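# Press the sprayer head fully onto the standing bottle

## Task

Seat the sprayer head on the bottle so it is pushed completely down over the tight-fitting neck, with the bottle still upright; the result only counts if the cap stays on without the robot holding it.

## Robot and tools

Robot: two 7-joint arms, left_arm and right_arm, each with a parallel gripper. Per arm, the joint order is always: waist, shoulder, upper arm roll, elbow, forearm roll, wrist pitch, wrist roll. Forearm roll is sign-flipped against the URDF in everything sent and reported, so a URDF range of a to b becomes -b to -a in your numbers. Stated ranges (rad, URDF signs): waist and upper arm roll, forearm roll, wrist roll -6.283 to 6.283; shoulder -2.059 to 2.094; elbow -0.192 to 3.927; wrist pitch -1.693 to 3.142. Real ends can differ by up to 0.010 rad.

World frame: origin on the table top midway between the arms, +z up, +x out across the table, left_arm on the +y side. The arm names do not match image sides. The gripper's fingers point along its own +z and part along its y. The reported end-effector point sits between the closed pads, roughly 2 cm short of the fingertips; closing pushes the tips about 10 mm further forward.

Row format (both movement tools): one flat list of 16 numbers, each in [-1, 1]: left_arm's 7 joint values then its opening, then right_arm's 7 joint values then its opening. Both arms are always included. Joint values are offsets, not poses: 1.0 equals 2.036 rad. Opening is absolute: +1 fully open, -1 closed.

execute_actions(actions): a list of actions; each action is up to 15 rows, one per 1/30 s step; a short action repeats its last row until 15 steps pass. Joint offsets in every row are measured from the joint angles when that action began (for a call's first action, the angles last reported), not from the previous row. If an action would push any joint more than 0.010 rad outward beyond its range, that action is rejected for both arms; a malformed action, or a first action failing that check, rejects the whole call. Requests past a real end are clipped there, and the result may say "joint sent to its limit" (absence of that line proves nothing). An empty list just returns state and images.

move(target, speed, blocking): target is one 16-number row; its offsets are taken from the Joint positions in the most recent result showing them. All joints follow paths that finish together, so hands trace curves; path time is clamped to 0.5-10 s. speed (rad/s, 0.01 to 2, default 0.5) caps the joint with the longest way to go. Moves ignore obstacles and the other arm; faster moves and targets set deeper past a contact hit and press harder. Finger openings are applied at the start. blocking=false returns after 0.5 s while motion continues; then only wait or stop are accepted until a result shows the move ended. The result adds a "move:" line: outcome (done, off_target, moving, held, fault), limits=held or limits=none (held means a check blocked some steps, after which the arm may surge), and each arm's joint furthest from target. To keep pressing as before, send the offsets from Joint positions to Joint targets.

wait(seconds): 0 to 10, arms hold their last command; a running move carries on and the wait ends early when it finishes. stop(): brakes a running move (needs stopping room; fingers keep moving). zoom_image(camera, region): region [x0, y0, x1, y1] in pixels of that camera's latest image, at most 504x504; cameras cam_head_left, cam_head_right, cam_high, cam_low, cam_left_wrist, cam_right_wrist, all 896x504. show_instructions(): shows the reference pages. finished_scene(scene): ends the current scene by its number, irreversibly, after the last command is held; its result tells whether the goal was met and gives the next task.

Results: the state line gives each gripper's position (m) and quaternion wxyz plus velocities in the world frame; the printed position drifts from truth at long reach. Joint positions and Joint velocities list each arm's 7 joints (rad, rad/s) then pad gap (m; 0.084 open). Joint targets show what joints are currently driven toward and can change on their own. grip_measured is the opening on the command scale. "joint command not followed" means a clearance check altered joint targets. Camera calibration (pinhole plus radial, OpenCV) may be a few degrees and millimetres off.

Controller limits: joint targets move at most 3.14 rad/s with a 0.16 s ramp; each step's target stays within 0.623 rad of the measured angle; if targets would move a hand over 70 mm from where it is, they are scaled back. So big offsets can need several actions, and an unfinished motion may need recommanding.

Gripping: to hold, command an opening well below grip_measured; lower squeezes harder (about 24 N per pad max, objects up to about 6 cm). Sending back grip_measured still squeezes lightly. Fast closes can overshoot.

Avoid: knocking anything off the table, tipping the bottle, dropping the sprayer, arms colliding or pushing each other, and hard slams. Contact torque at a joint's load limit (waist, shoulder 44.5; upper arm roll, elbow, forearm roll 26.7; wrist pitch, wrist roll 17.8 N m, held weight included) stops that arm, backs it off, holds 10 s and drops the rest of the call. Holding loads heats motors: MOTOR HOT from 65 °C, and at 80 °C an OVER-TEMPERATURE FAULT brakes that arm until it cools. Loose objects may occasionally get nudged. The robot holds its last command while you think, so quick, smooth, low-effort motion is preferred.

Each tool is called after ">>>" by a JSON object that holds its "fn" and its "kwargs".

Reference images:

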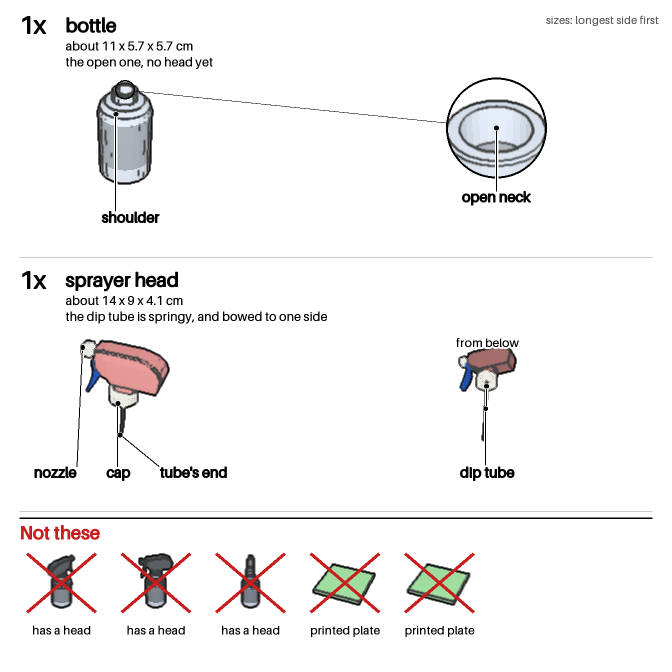

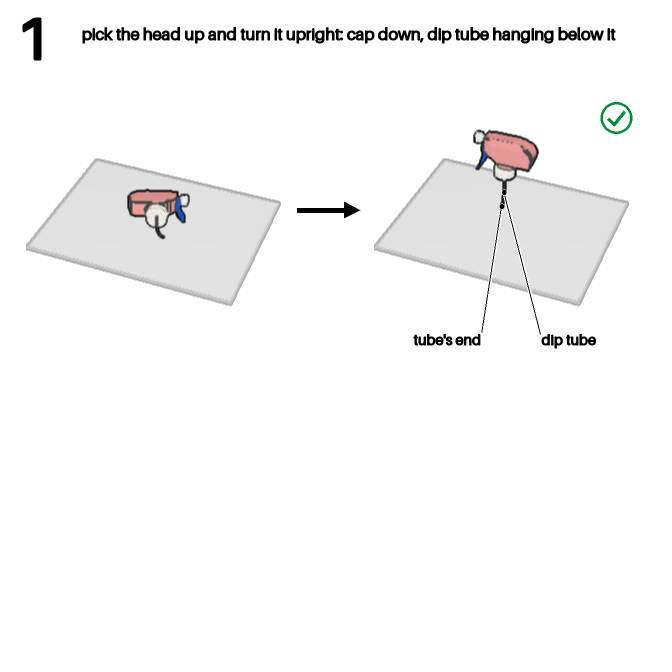

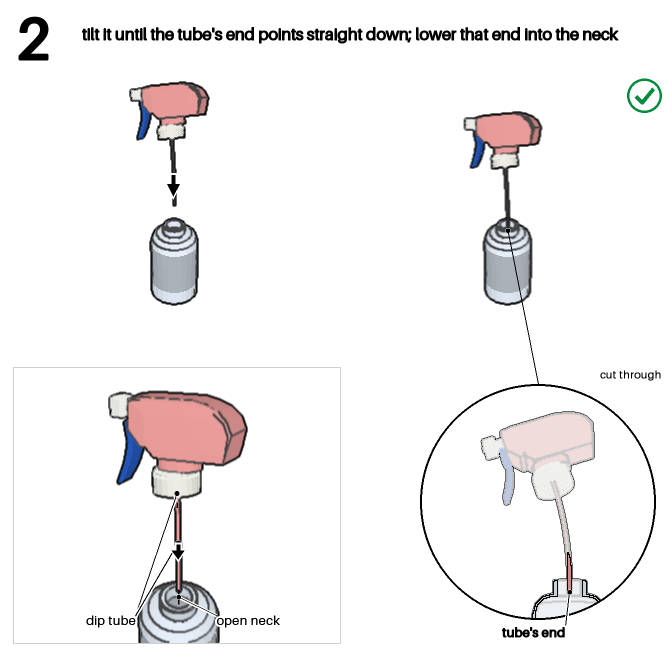

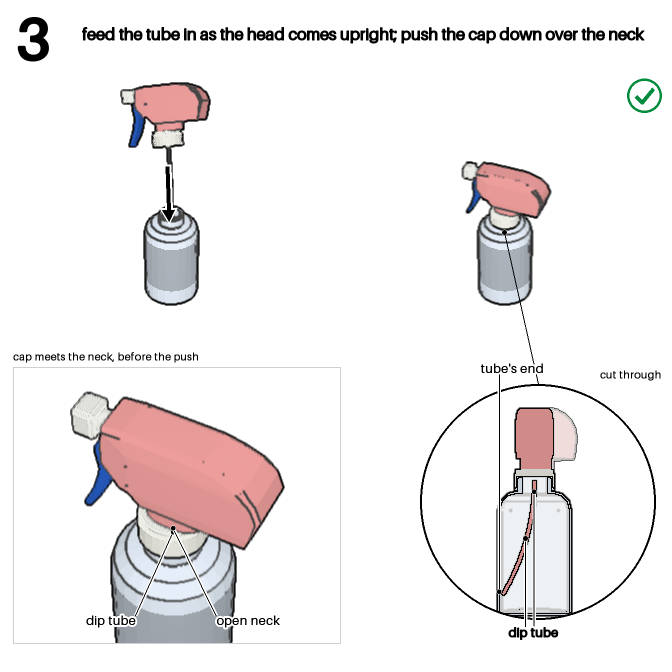

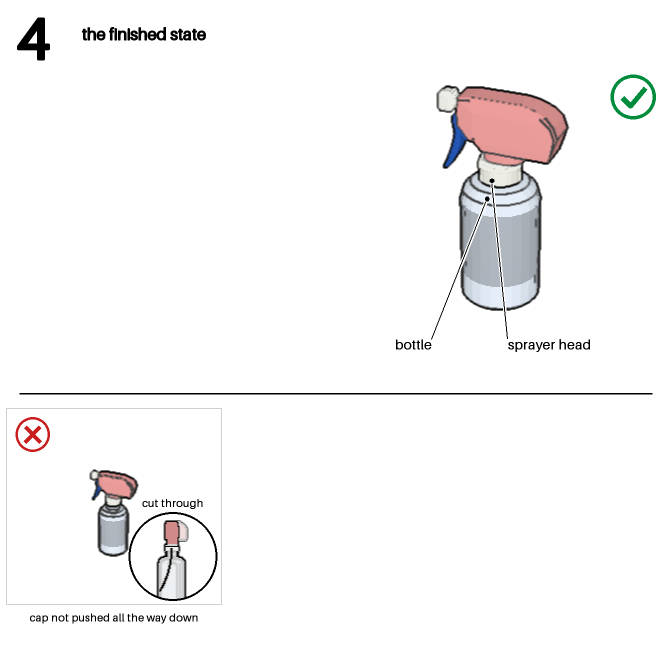

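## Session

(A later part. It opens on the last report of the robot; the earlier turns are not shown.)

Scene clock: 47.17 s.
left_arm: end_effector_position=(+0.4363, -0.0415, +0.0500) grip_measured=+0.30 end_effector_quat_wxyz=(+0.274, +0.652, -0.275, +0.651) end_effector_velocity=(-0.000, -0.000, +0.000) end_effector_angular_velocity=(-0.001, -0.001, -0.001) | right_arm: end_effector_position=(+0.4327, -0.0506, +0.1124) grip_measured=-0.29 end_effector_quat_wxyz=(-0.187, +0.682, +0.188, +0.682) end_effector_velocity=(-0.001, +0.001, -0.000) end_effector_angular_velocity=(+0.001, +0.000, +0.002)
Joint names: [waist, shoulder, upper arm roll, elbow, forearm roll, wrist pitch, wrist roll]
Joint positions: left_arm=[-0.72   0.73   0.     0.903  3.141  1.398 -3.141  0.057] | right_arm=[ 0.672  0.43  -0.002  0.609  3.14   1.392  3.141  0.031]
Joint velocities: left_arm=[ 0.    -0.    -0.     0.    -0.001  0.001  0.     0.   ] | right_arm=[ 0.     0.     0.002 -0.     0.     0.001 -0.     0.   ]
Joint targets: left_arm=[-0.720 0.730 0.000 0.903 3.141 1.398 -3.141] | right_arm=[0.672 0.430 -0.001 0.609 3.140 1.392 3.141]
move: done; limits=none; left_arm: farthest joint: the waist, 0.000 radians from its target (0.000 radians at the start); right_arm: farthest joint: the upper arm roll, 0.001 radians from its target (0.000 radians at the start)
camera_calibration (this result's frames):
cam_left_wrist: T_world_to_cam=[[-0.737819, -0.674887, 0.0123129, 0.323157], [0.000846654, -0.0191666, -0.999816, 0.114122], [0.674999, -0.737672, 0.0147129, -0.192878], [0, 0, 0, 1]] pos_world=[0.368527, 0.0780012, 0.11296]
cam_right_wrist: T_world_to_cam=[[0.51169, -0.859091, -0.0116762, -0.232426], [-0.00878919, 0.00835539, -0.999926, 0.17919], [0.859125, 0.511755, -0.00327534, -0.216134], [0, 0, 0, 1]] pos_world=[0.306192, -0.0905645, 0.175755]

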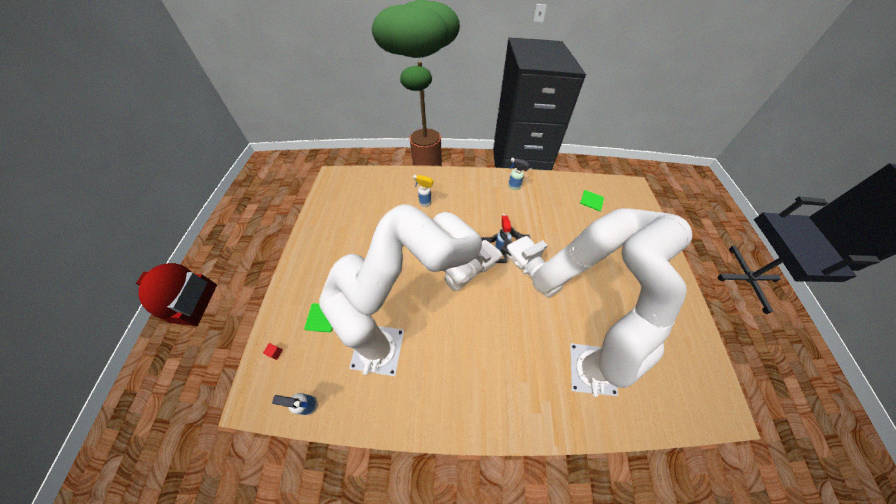

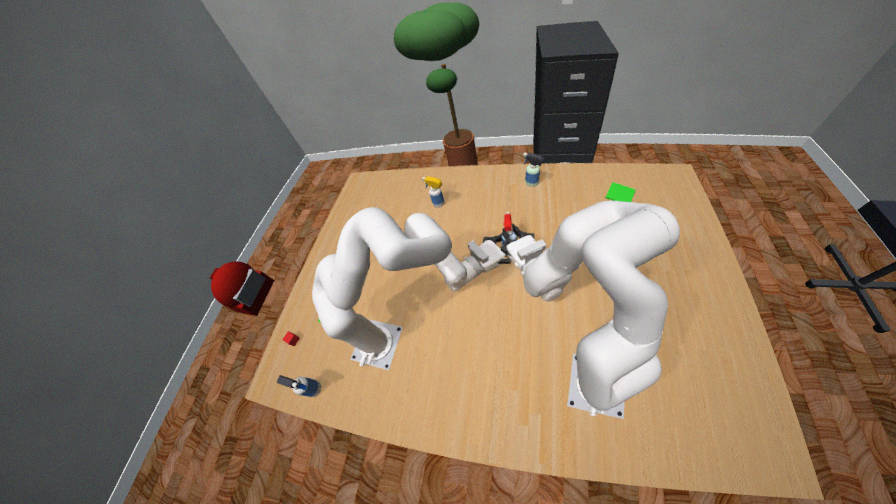

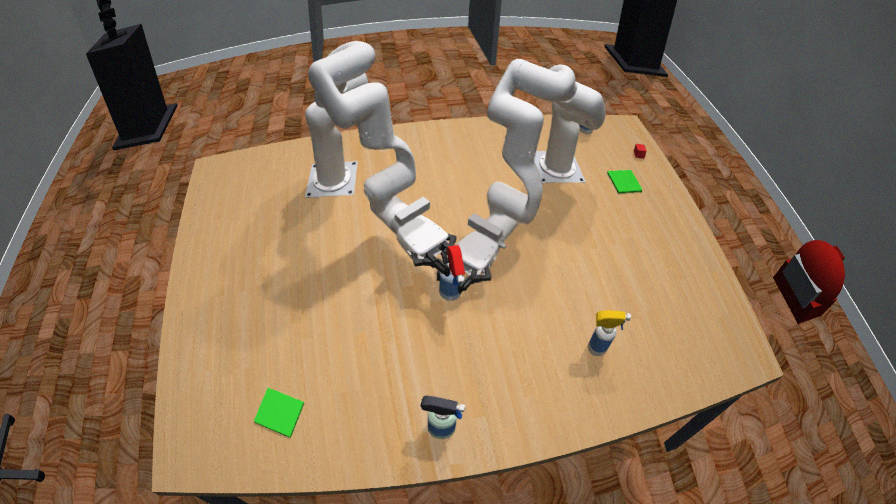

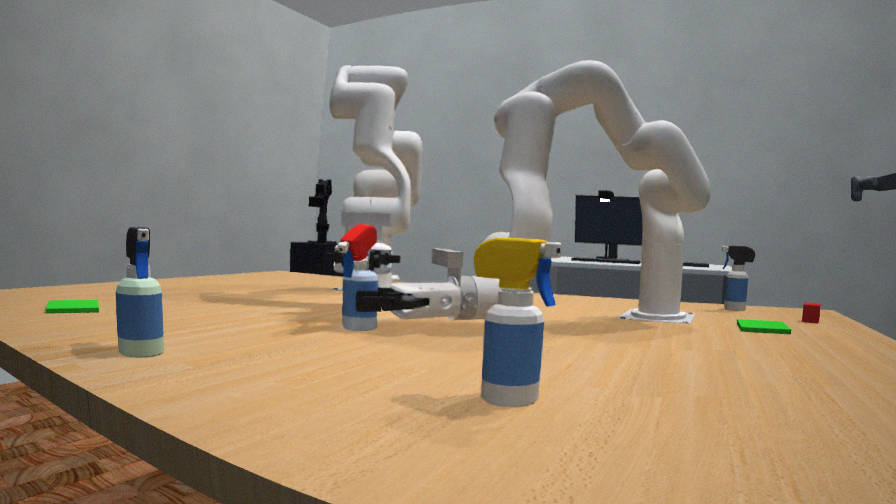

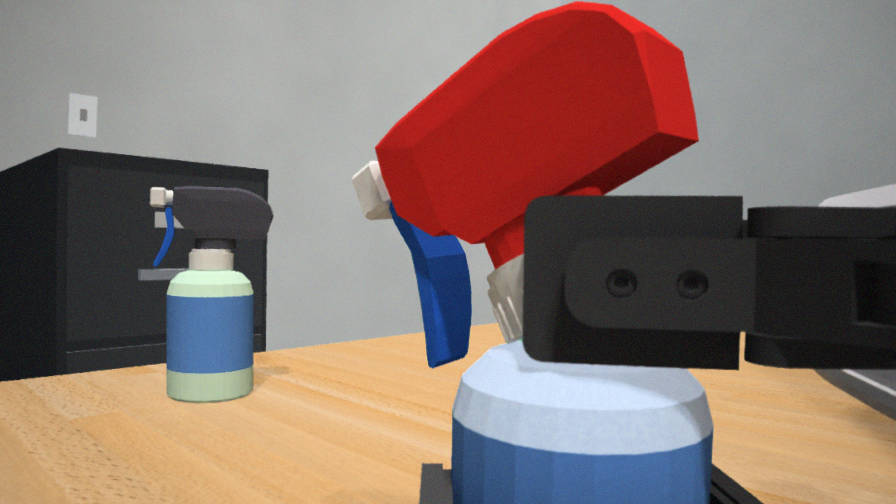

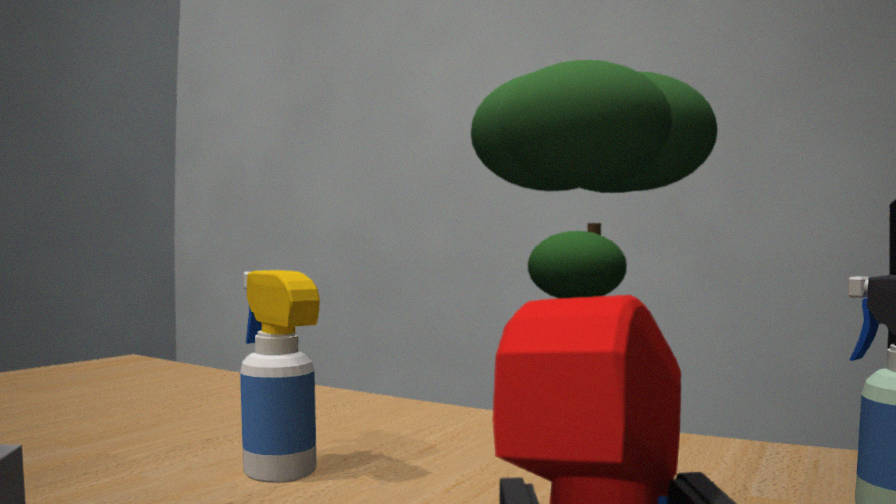

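>>> {"fn": "move", "kwargs": {"target": [0,0,0,0,0,0,0,0,0,-0.05,0,0,0,-0.05,0,0.6], "speed": 0.08}}

>>> {"fn": "move", "kwargs": {"target": [0,0,0,0,0,0,0,0,0,-0.071,0,0.121,0,-0.414,0,0.6], "speed": 0.3}}

>>> {"fn": "move", "kwargs": {"target": [0,0,0,0,0,0,0,0,0,0,0,0,0,0,0,-1]}}

Scene clock: 49.20 s.
left_arm: end_effector_position=(+0.4363, -0.0415, +0.0500) grip_measured=+0.30 end_effector_quat_wxyz=(+0.274, +0.652, -0.275, +0.651) end_effector_velocity=(-0.001, -0.001, +0.001) end_effector_angular_velocity=(-0.002, -0.002, -0.001) | right_arm: end_effector_position=(+0.4382, -0.0473, +0.1439) grip_measured=+0.60 end_effector_quat_wxyz=(-0.187, +0.682, +0.187, +0.682) end_effector_velocity=(+0.001, -0.001, +0.001) end_effector_angular_velocity=(-0.001, -0.000, -0.002)
Joint names: [waist, shoulder, upper arm roll, elbow, forearm roll, wrist pitch, wrist roll]
Joint positions: left_arm=[-0.72   0.73   0.     0.903  3.141  1.398 -3.141  0.057] | right_arm=[ 0.672  0.328 -0.002  0.609  3.14   1.291  3.141  0.069]
Joint velocities: left_arm=[-0.002 -0.     0.    -0.     0.     0.002  0.    -0.   ] | right_arm=[ 0.    -0.002 -0.001 -0.    -0.    -0.002 -0.    -0.   ]
Joint targets: left_arm=[-0.720 0.730 0.000 0.903 3.141 1.398 -3.141] | right_arm=[0.672 0.328 -0.002 0.609 3.140 1.291 3.141]
move: done; limits=none; left_arm: farthest joint: the waist, 0.000 radians from its target (0.000 radians at the start); right_arm: farthest joint: the wrist pitch, 0.001 radians from its target (0.102 radians at the start)
camera_calibration (this result's frames):
cam_left_wrist: T_world_to_cam=[[-0.737816, -0.67489, 0.0123114, 0.323158], [0.000847437, -0.0191651, -0.999816, 0.114121], [0.675002, -0.73767, 0.0147123, -0.192879], [0, 0, 0, 1]] pos_world=[0.368528, 0.0780027, 0.112959]
cam_right_wrist: T_world_to_cam=[[0.511667, -0.859101, -0.0119554, -0.231979], [-0.00908809, 0.00850236, -0.999923, 0.21081], [0.859136, 0.511736, -0.00345722, -0.222373], [0, 0, 0, 1]] pos_world=[0.311661, -0.0872896, 0.207252]

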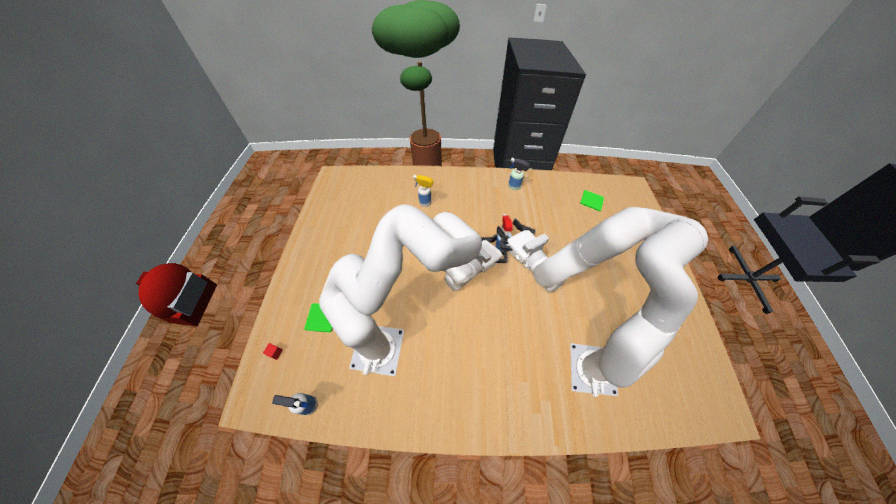

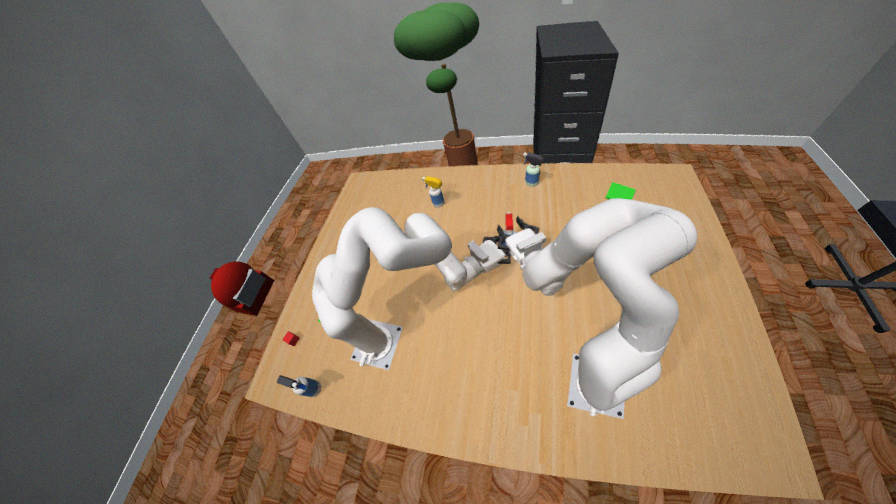

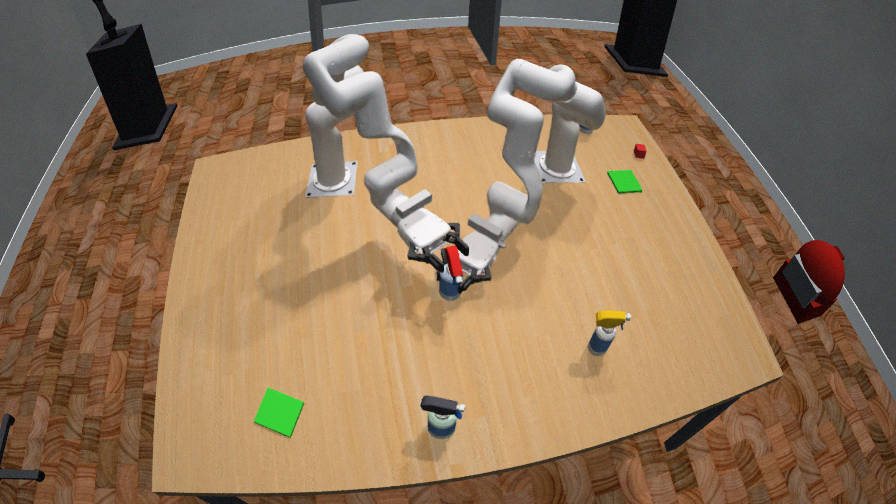

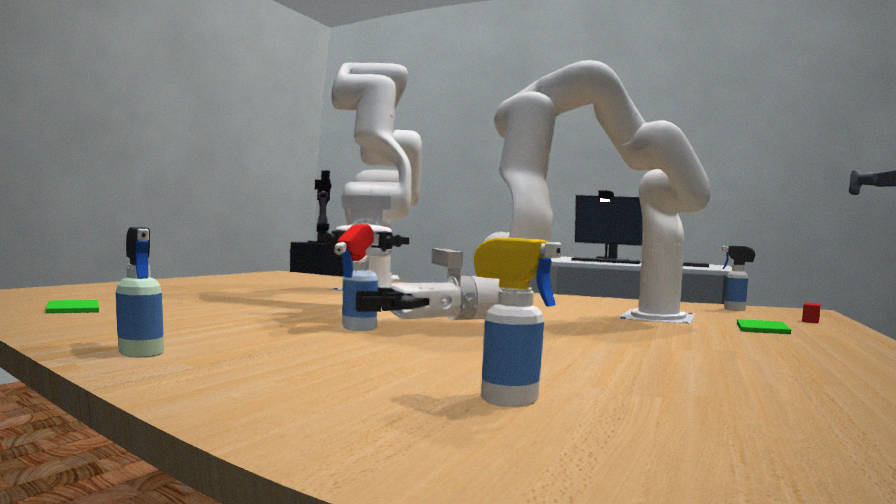

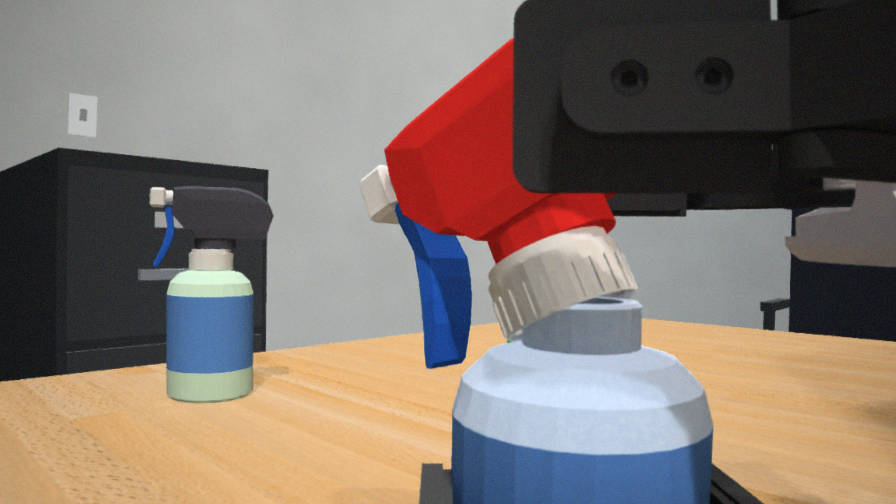

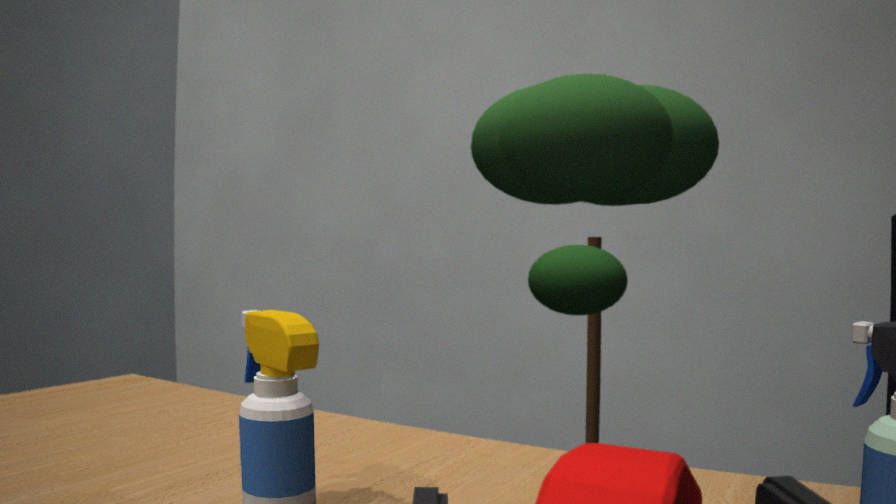

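Scene clock: 52.60 s.
left_arm: end_effector_position=(+0.4363, -0.0415, +0.0500) grip_measured=+0.30 end_effector_quat_wxyz=(+0.274, +0.652, -0.275, +0.651) end_effector_velocity=(+0.001, +0.001, -0.000) end_effector_angular_velocity=(+0.000, -0.000, +0.002) | right_arm: end_effector_position=(+0.4441, -0.0435, +0.1473) grip_measured=+0.59 end_effector_quat_wxyz=(-0.141, +0.817, +0.225, +0.512) end_effector_velocity=(+0.001, -0.001, +0.000) end_effector_angular_velocity=(+0.000, -0.000, -0.002)
Joint names: [waist, shoulder, upper arm roll, elbow, forearm roll, wrist pitch, wrist roll]
Joint positions: left_arm=[-0.72   0.73   0.     0.903  3.141  1.398 -3.141  0.057] | right_arm=[ 0.672  0.184 -0.002  0.855  3.14   0.448  3.141  0.069]
Joint velocities: left_arm=[ 0.002  0.     0.     0.    -0.001  0.     0.    -0.   ] | right_arm=[-0.    -0.001 -0.002  0.001 -0.    -0.001  0.001  0.   ]
Joint targets: left_arm=[-0.720 0.730 0.000 0.903 3.141 1.398 -3.141] | right_arm=[0.672 0.184 -0.002 0.855 3.140 0.448 3.141]
move: done; limits=none; left_arm: farthest joint: the waist, 0.000 radians from its target (0.000 radians at the start); right_arm: farthest joint: the elbow, 0.001 radians from its target (0.247 radians at the start)
camera_calibration (this result's frames):
cam_left_wrist: T_world_to_cam=[[-0.737816, -0.67489, 0.0123114, 0.323158], [0.000847392, -0.0191651, -0.999816, 0.114121], [0.675002, -0.73767, 0.0147122, -0.192879], [0, 0, 0, 1]] pos_world=[0.368528, 0.0780027, 0.112959]
cam_right_wrist: T_world_to_cam=[[0.507211, -0.861742, -0.0117405, -0.22987], [-0.384438, -0.214041, -0.897994, 0.356256], [0.771326, 0.459986, -0.439851, -0.128327], [0, 0, 0, 1]] pos_world=[0.352533, -0.0628058, 0.260772]

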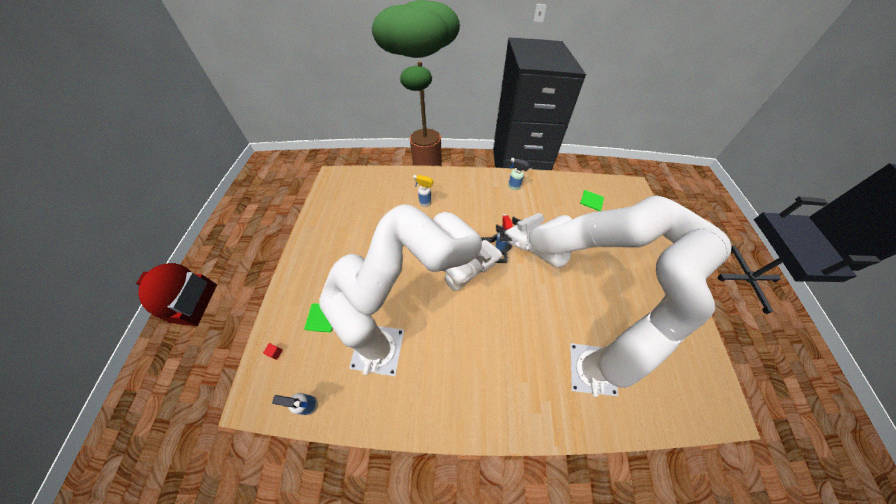

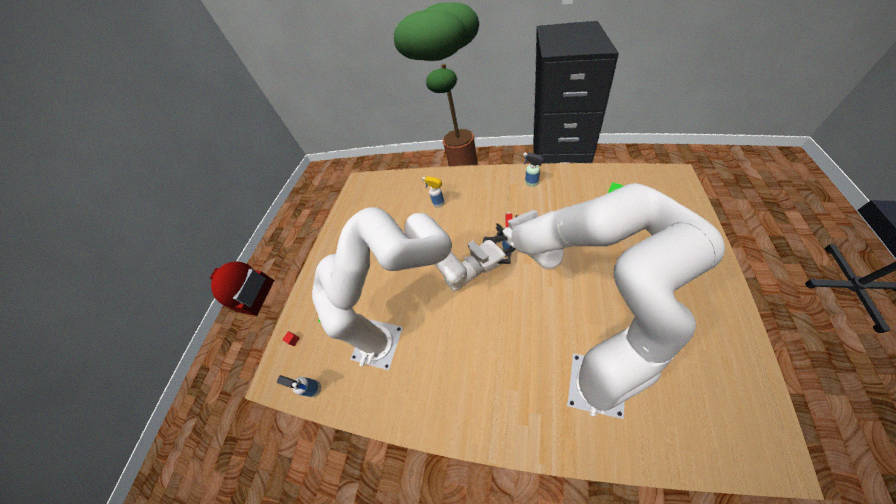

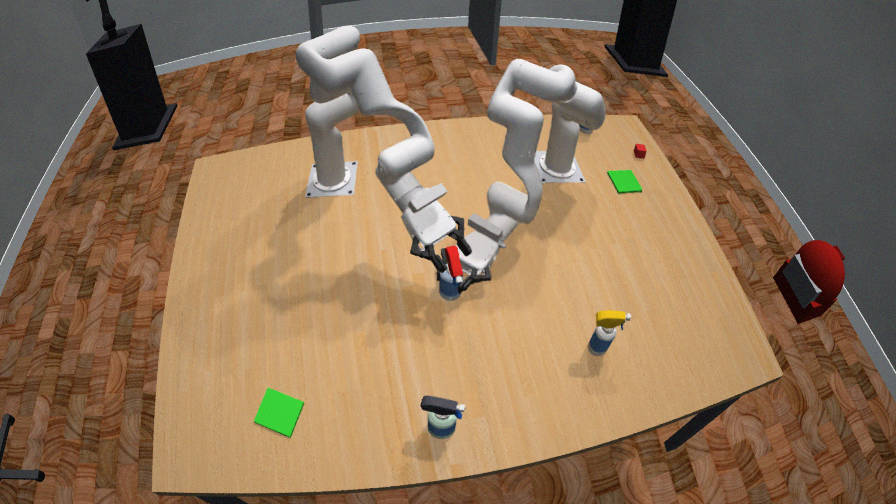

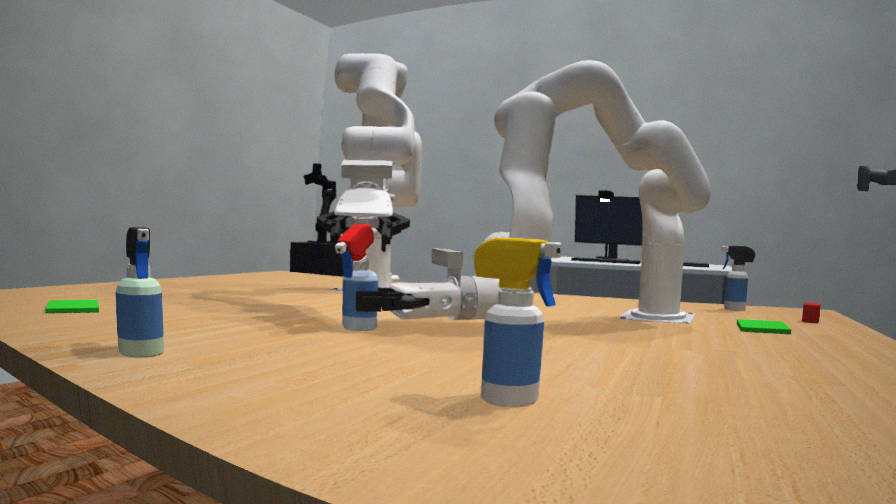

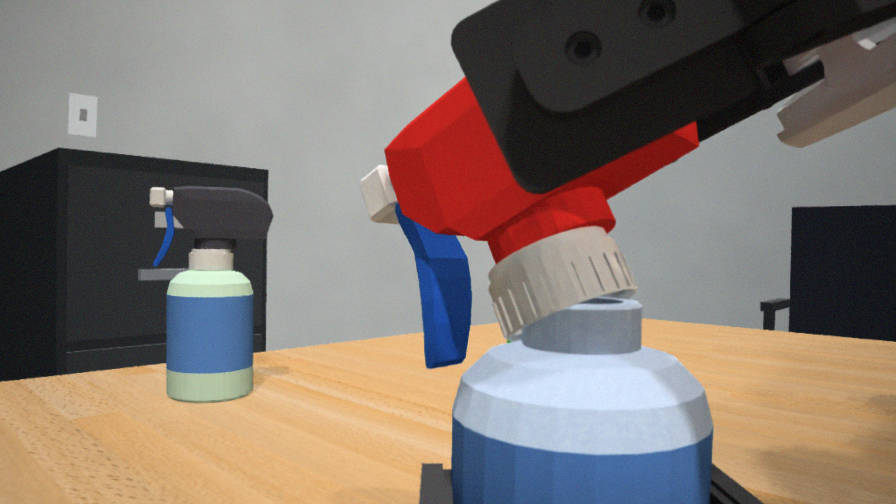

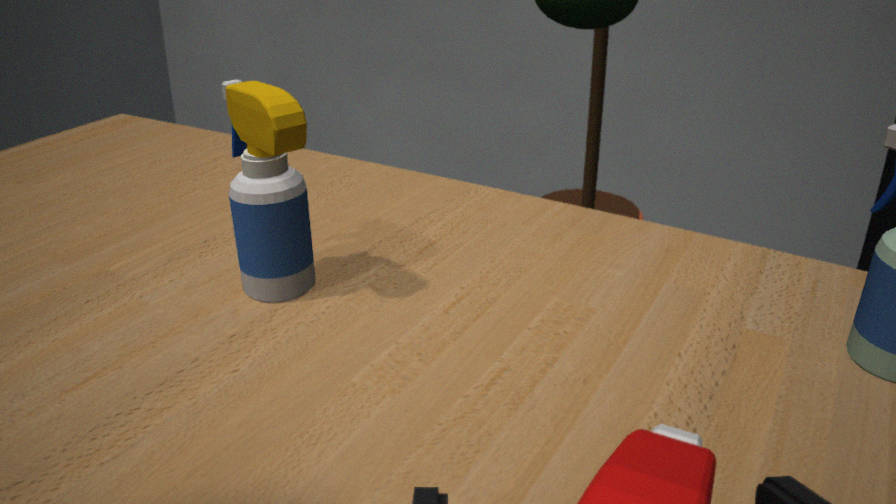

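Scene clock: 53.10 s.
left_arm: end_effector_position=(+0.4363, -0.0416, +0.0500) grip_measured=+0.30 end_effector_quat_wxyz=(+0.274, +0.652, -0.275, +0.651) end_effector_velocity=(+0.000, +0.000, +0.000) end_effector_angular_velocity=(-0.000, +0.000, +0.001) | right_arm: end_effector_position=(+0.4439, -0.0431, +0.1474) grip_measured=-0.44 end_effector_quat_wxyz=(-0.141, +0.817, +0.225, +0.512) end_effector_velocity=(+0.000, -0.001, -0.000) end_effector_angular_velocity=(-0.000, +0.000, -0.002)
Joint names: [waist, shoulder, upper arm roll, elbow, forearm roll, wrist pitch, wrist roll]
Joint positions: left_arm=[-0.72   0.73   0.     0.903  3.141  1.398 -3.141  0.057] | right_arm=[ 0.672  0.184 -0.001  0.855  3.14   0.448  3.141  0.025]
Joint velocities: left_arm=[ 0.001 -0.     0.     0.     0.    -0.    -0.    -0.   ] | right_arm=[-0.001  0.    -0.001  0.    -0.    -0.    -0.    -0.   ]
Joint targets: left_arm=[-0.720 0.730 0.000 0.903 3.141 1.398 -3.141] | right_arm=[0.672 0.184 -0.002 0.855 3.140 0.448 3.141]
move: done; limits=none; left_arm: farthest joint: the waist, 0.000 radians from its target (0.000 radians at the start); right_arm: farthest joint: the upper arm roll, 0.001 radians from its target (0.000 radians at the start)
camera_calibration (this result's frames):
cam_left_wrist: T_world_to_cam=[[-0.737815, -0.674891, 0.0123058, 0.323162], [0.000856106, -0.0191664, -0.999816, 0.114122], [0.675002, -0.737669, 0.014719, -0.192921], [0, 0, 0, 1]] pos_world=[0.368558, 0.0779747, 0.112964]
cam_right_wrist: T_world_to_cam=[[0.507754, -0.86142, -0.0118515, -0.229703], [-0.384261, -0.214143, -0.898046, 0.356239], [0.771057, 0.460541, -0.439742, -0.1282], [0, 0, 0, 1]] pos_world=[0.352371, -0.0625433, 0.260822]

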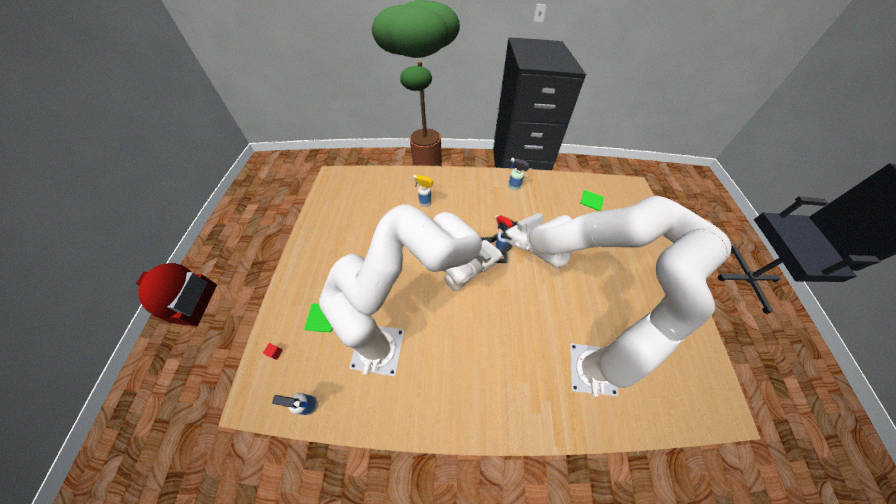

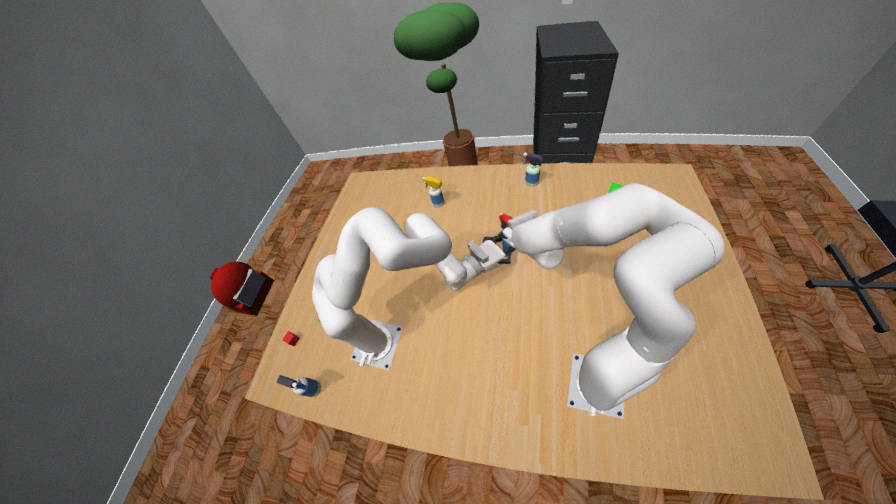

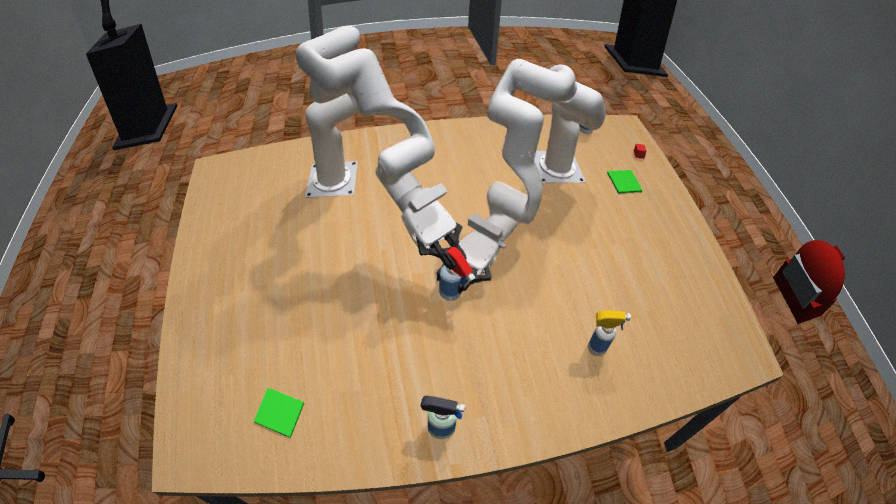

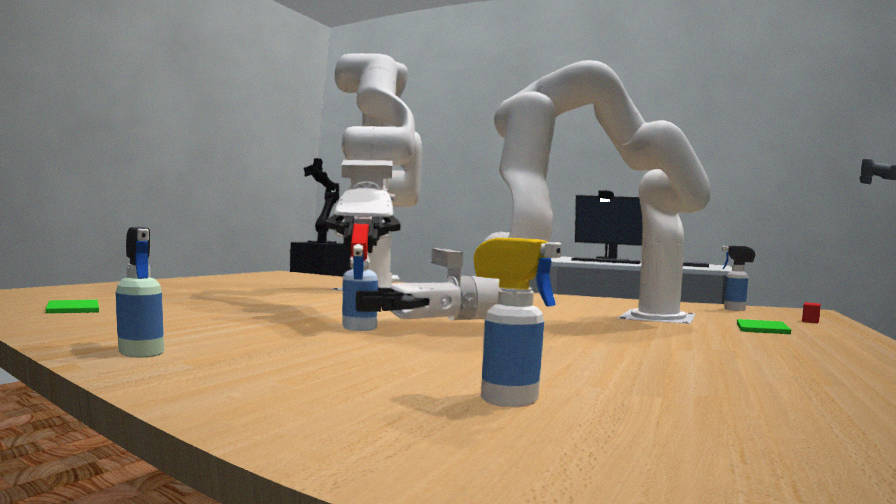

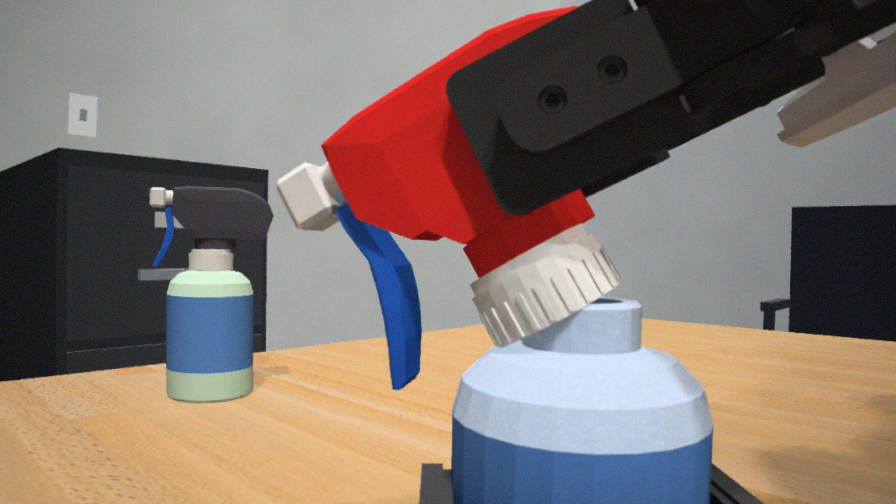

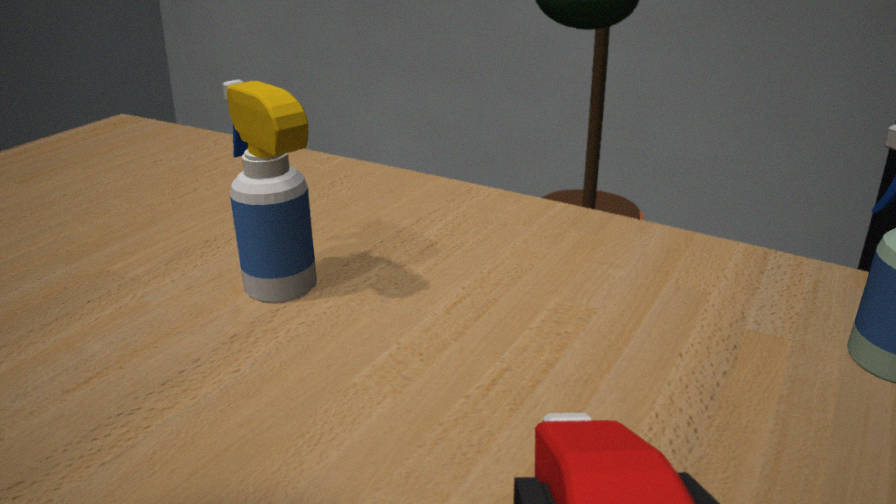

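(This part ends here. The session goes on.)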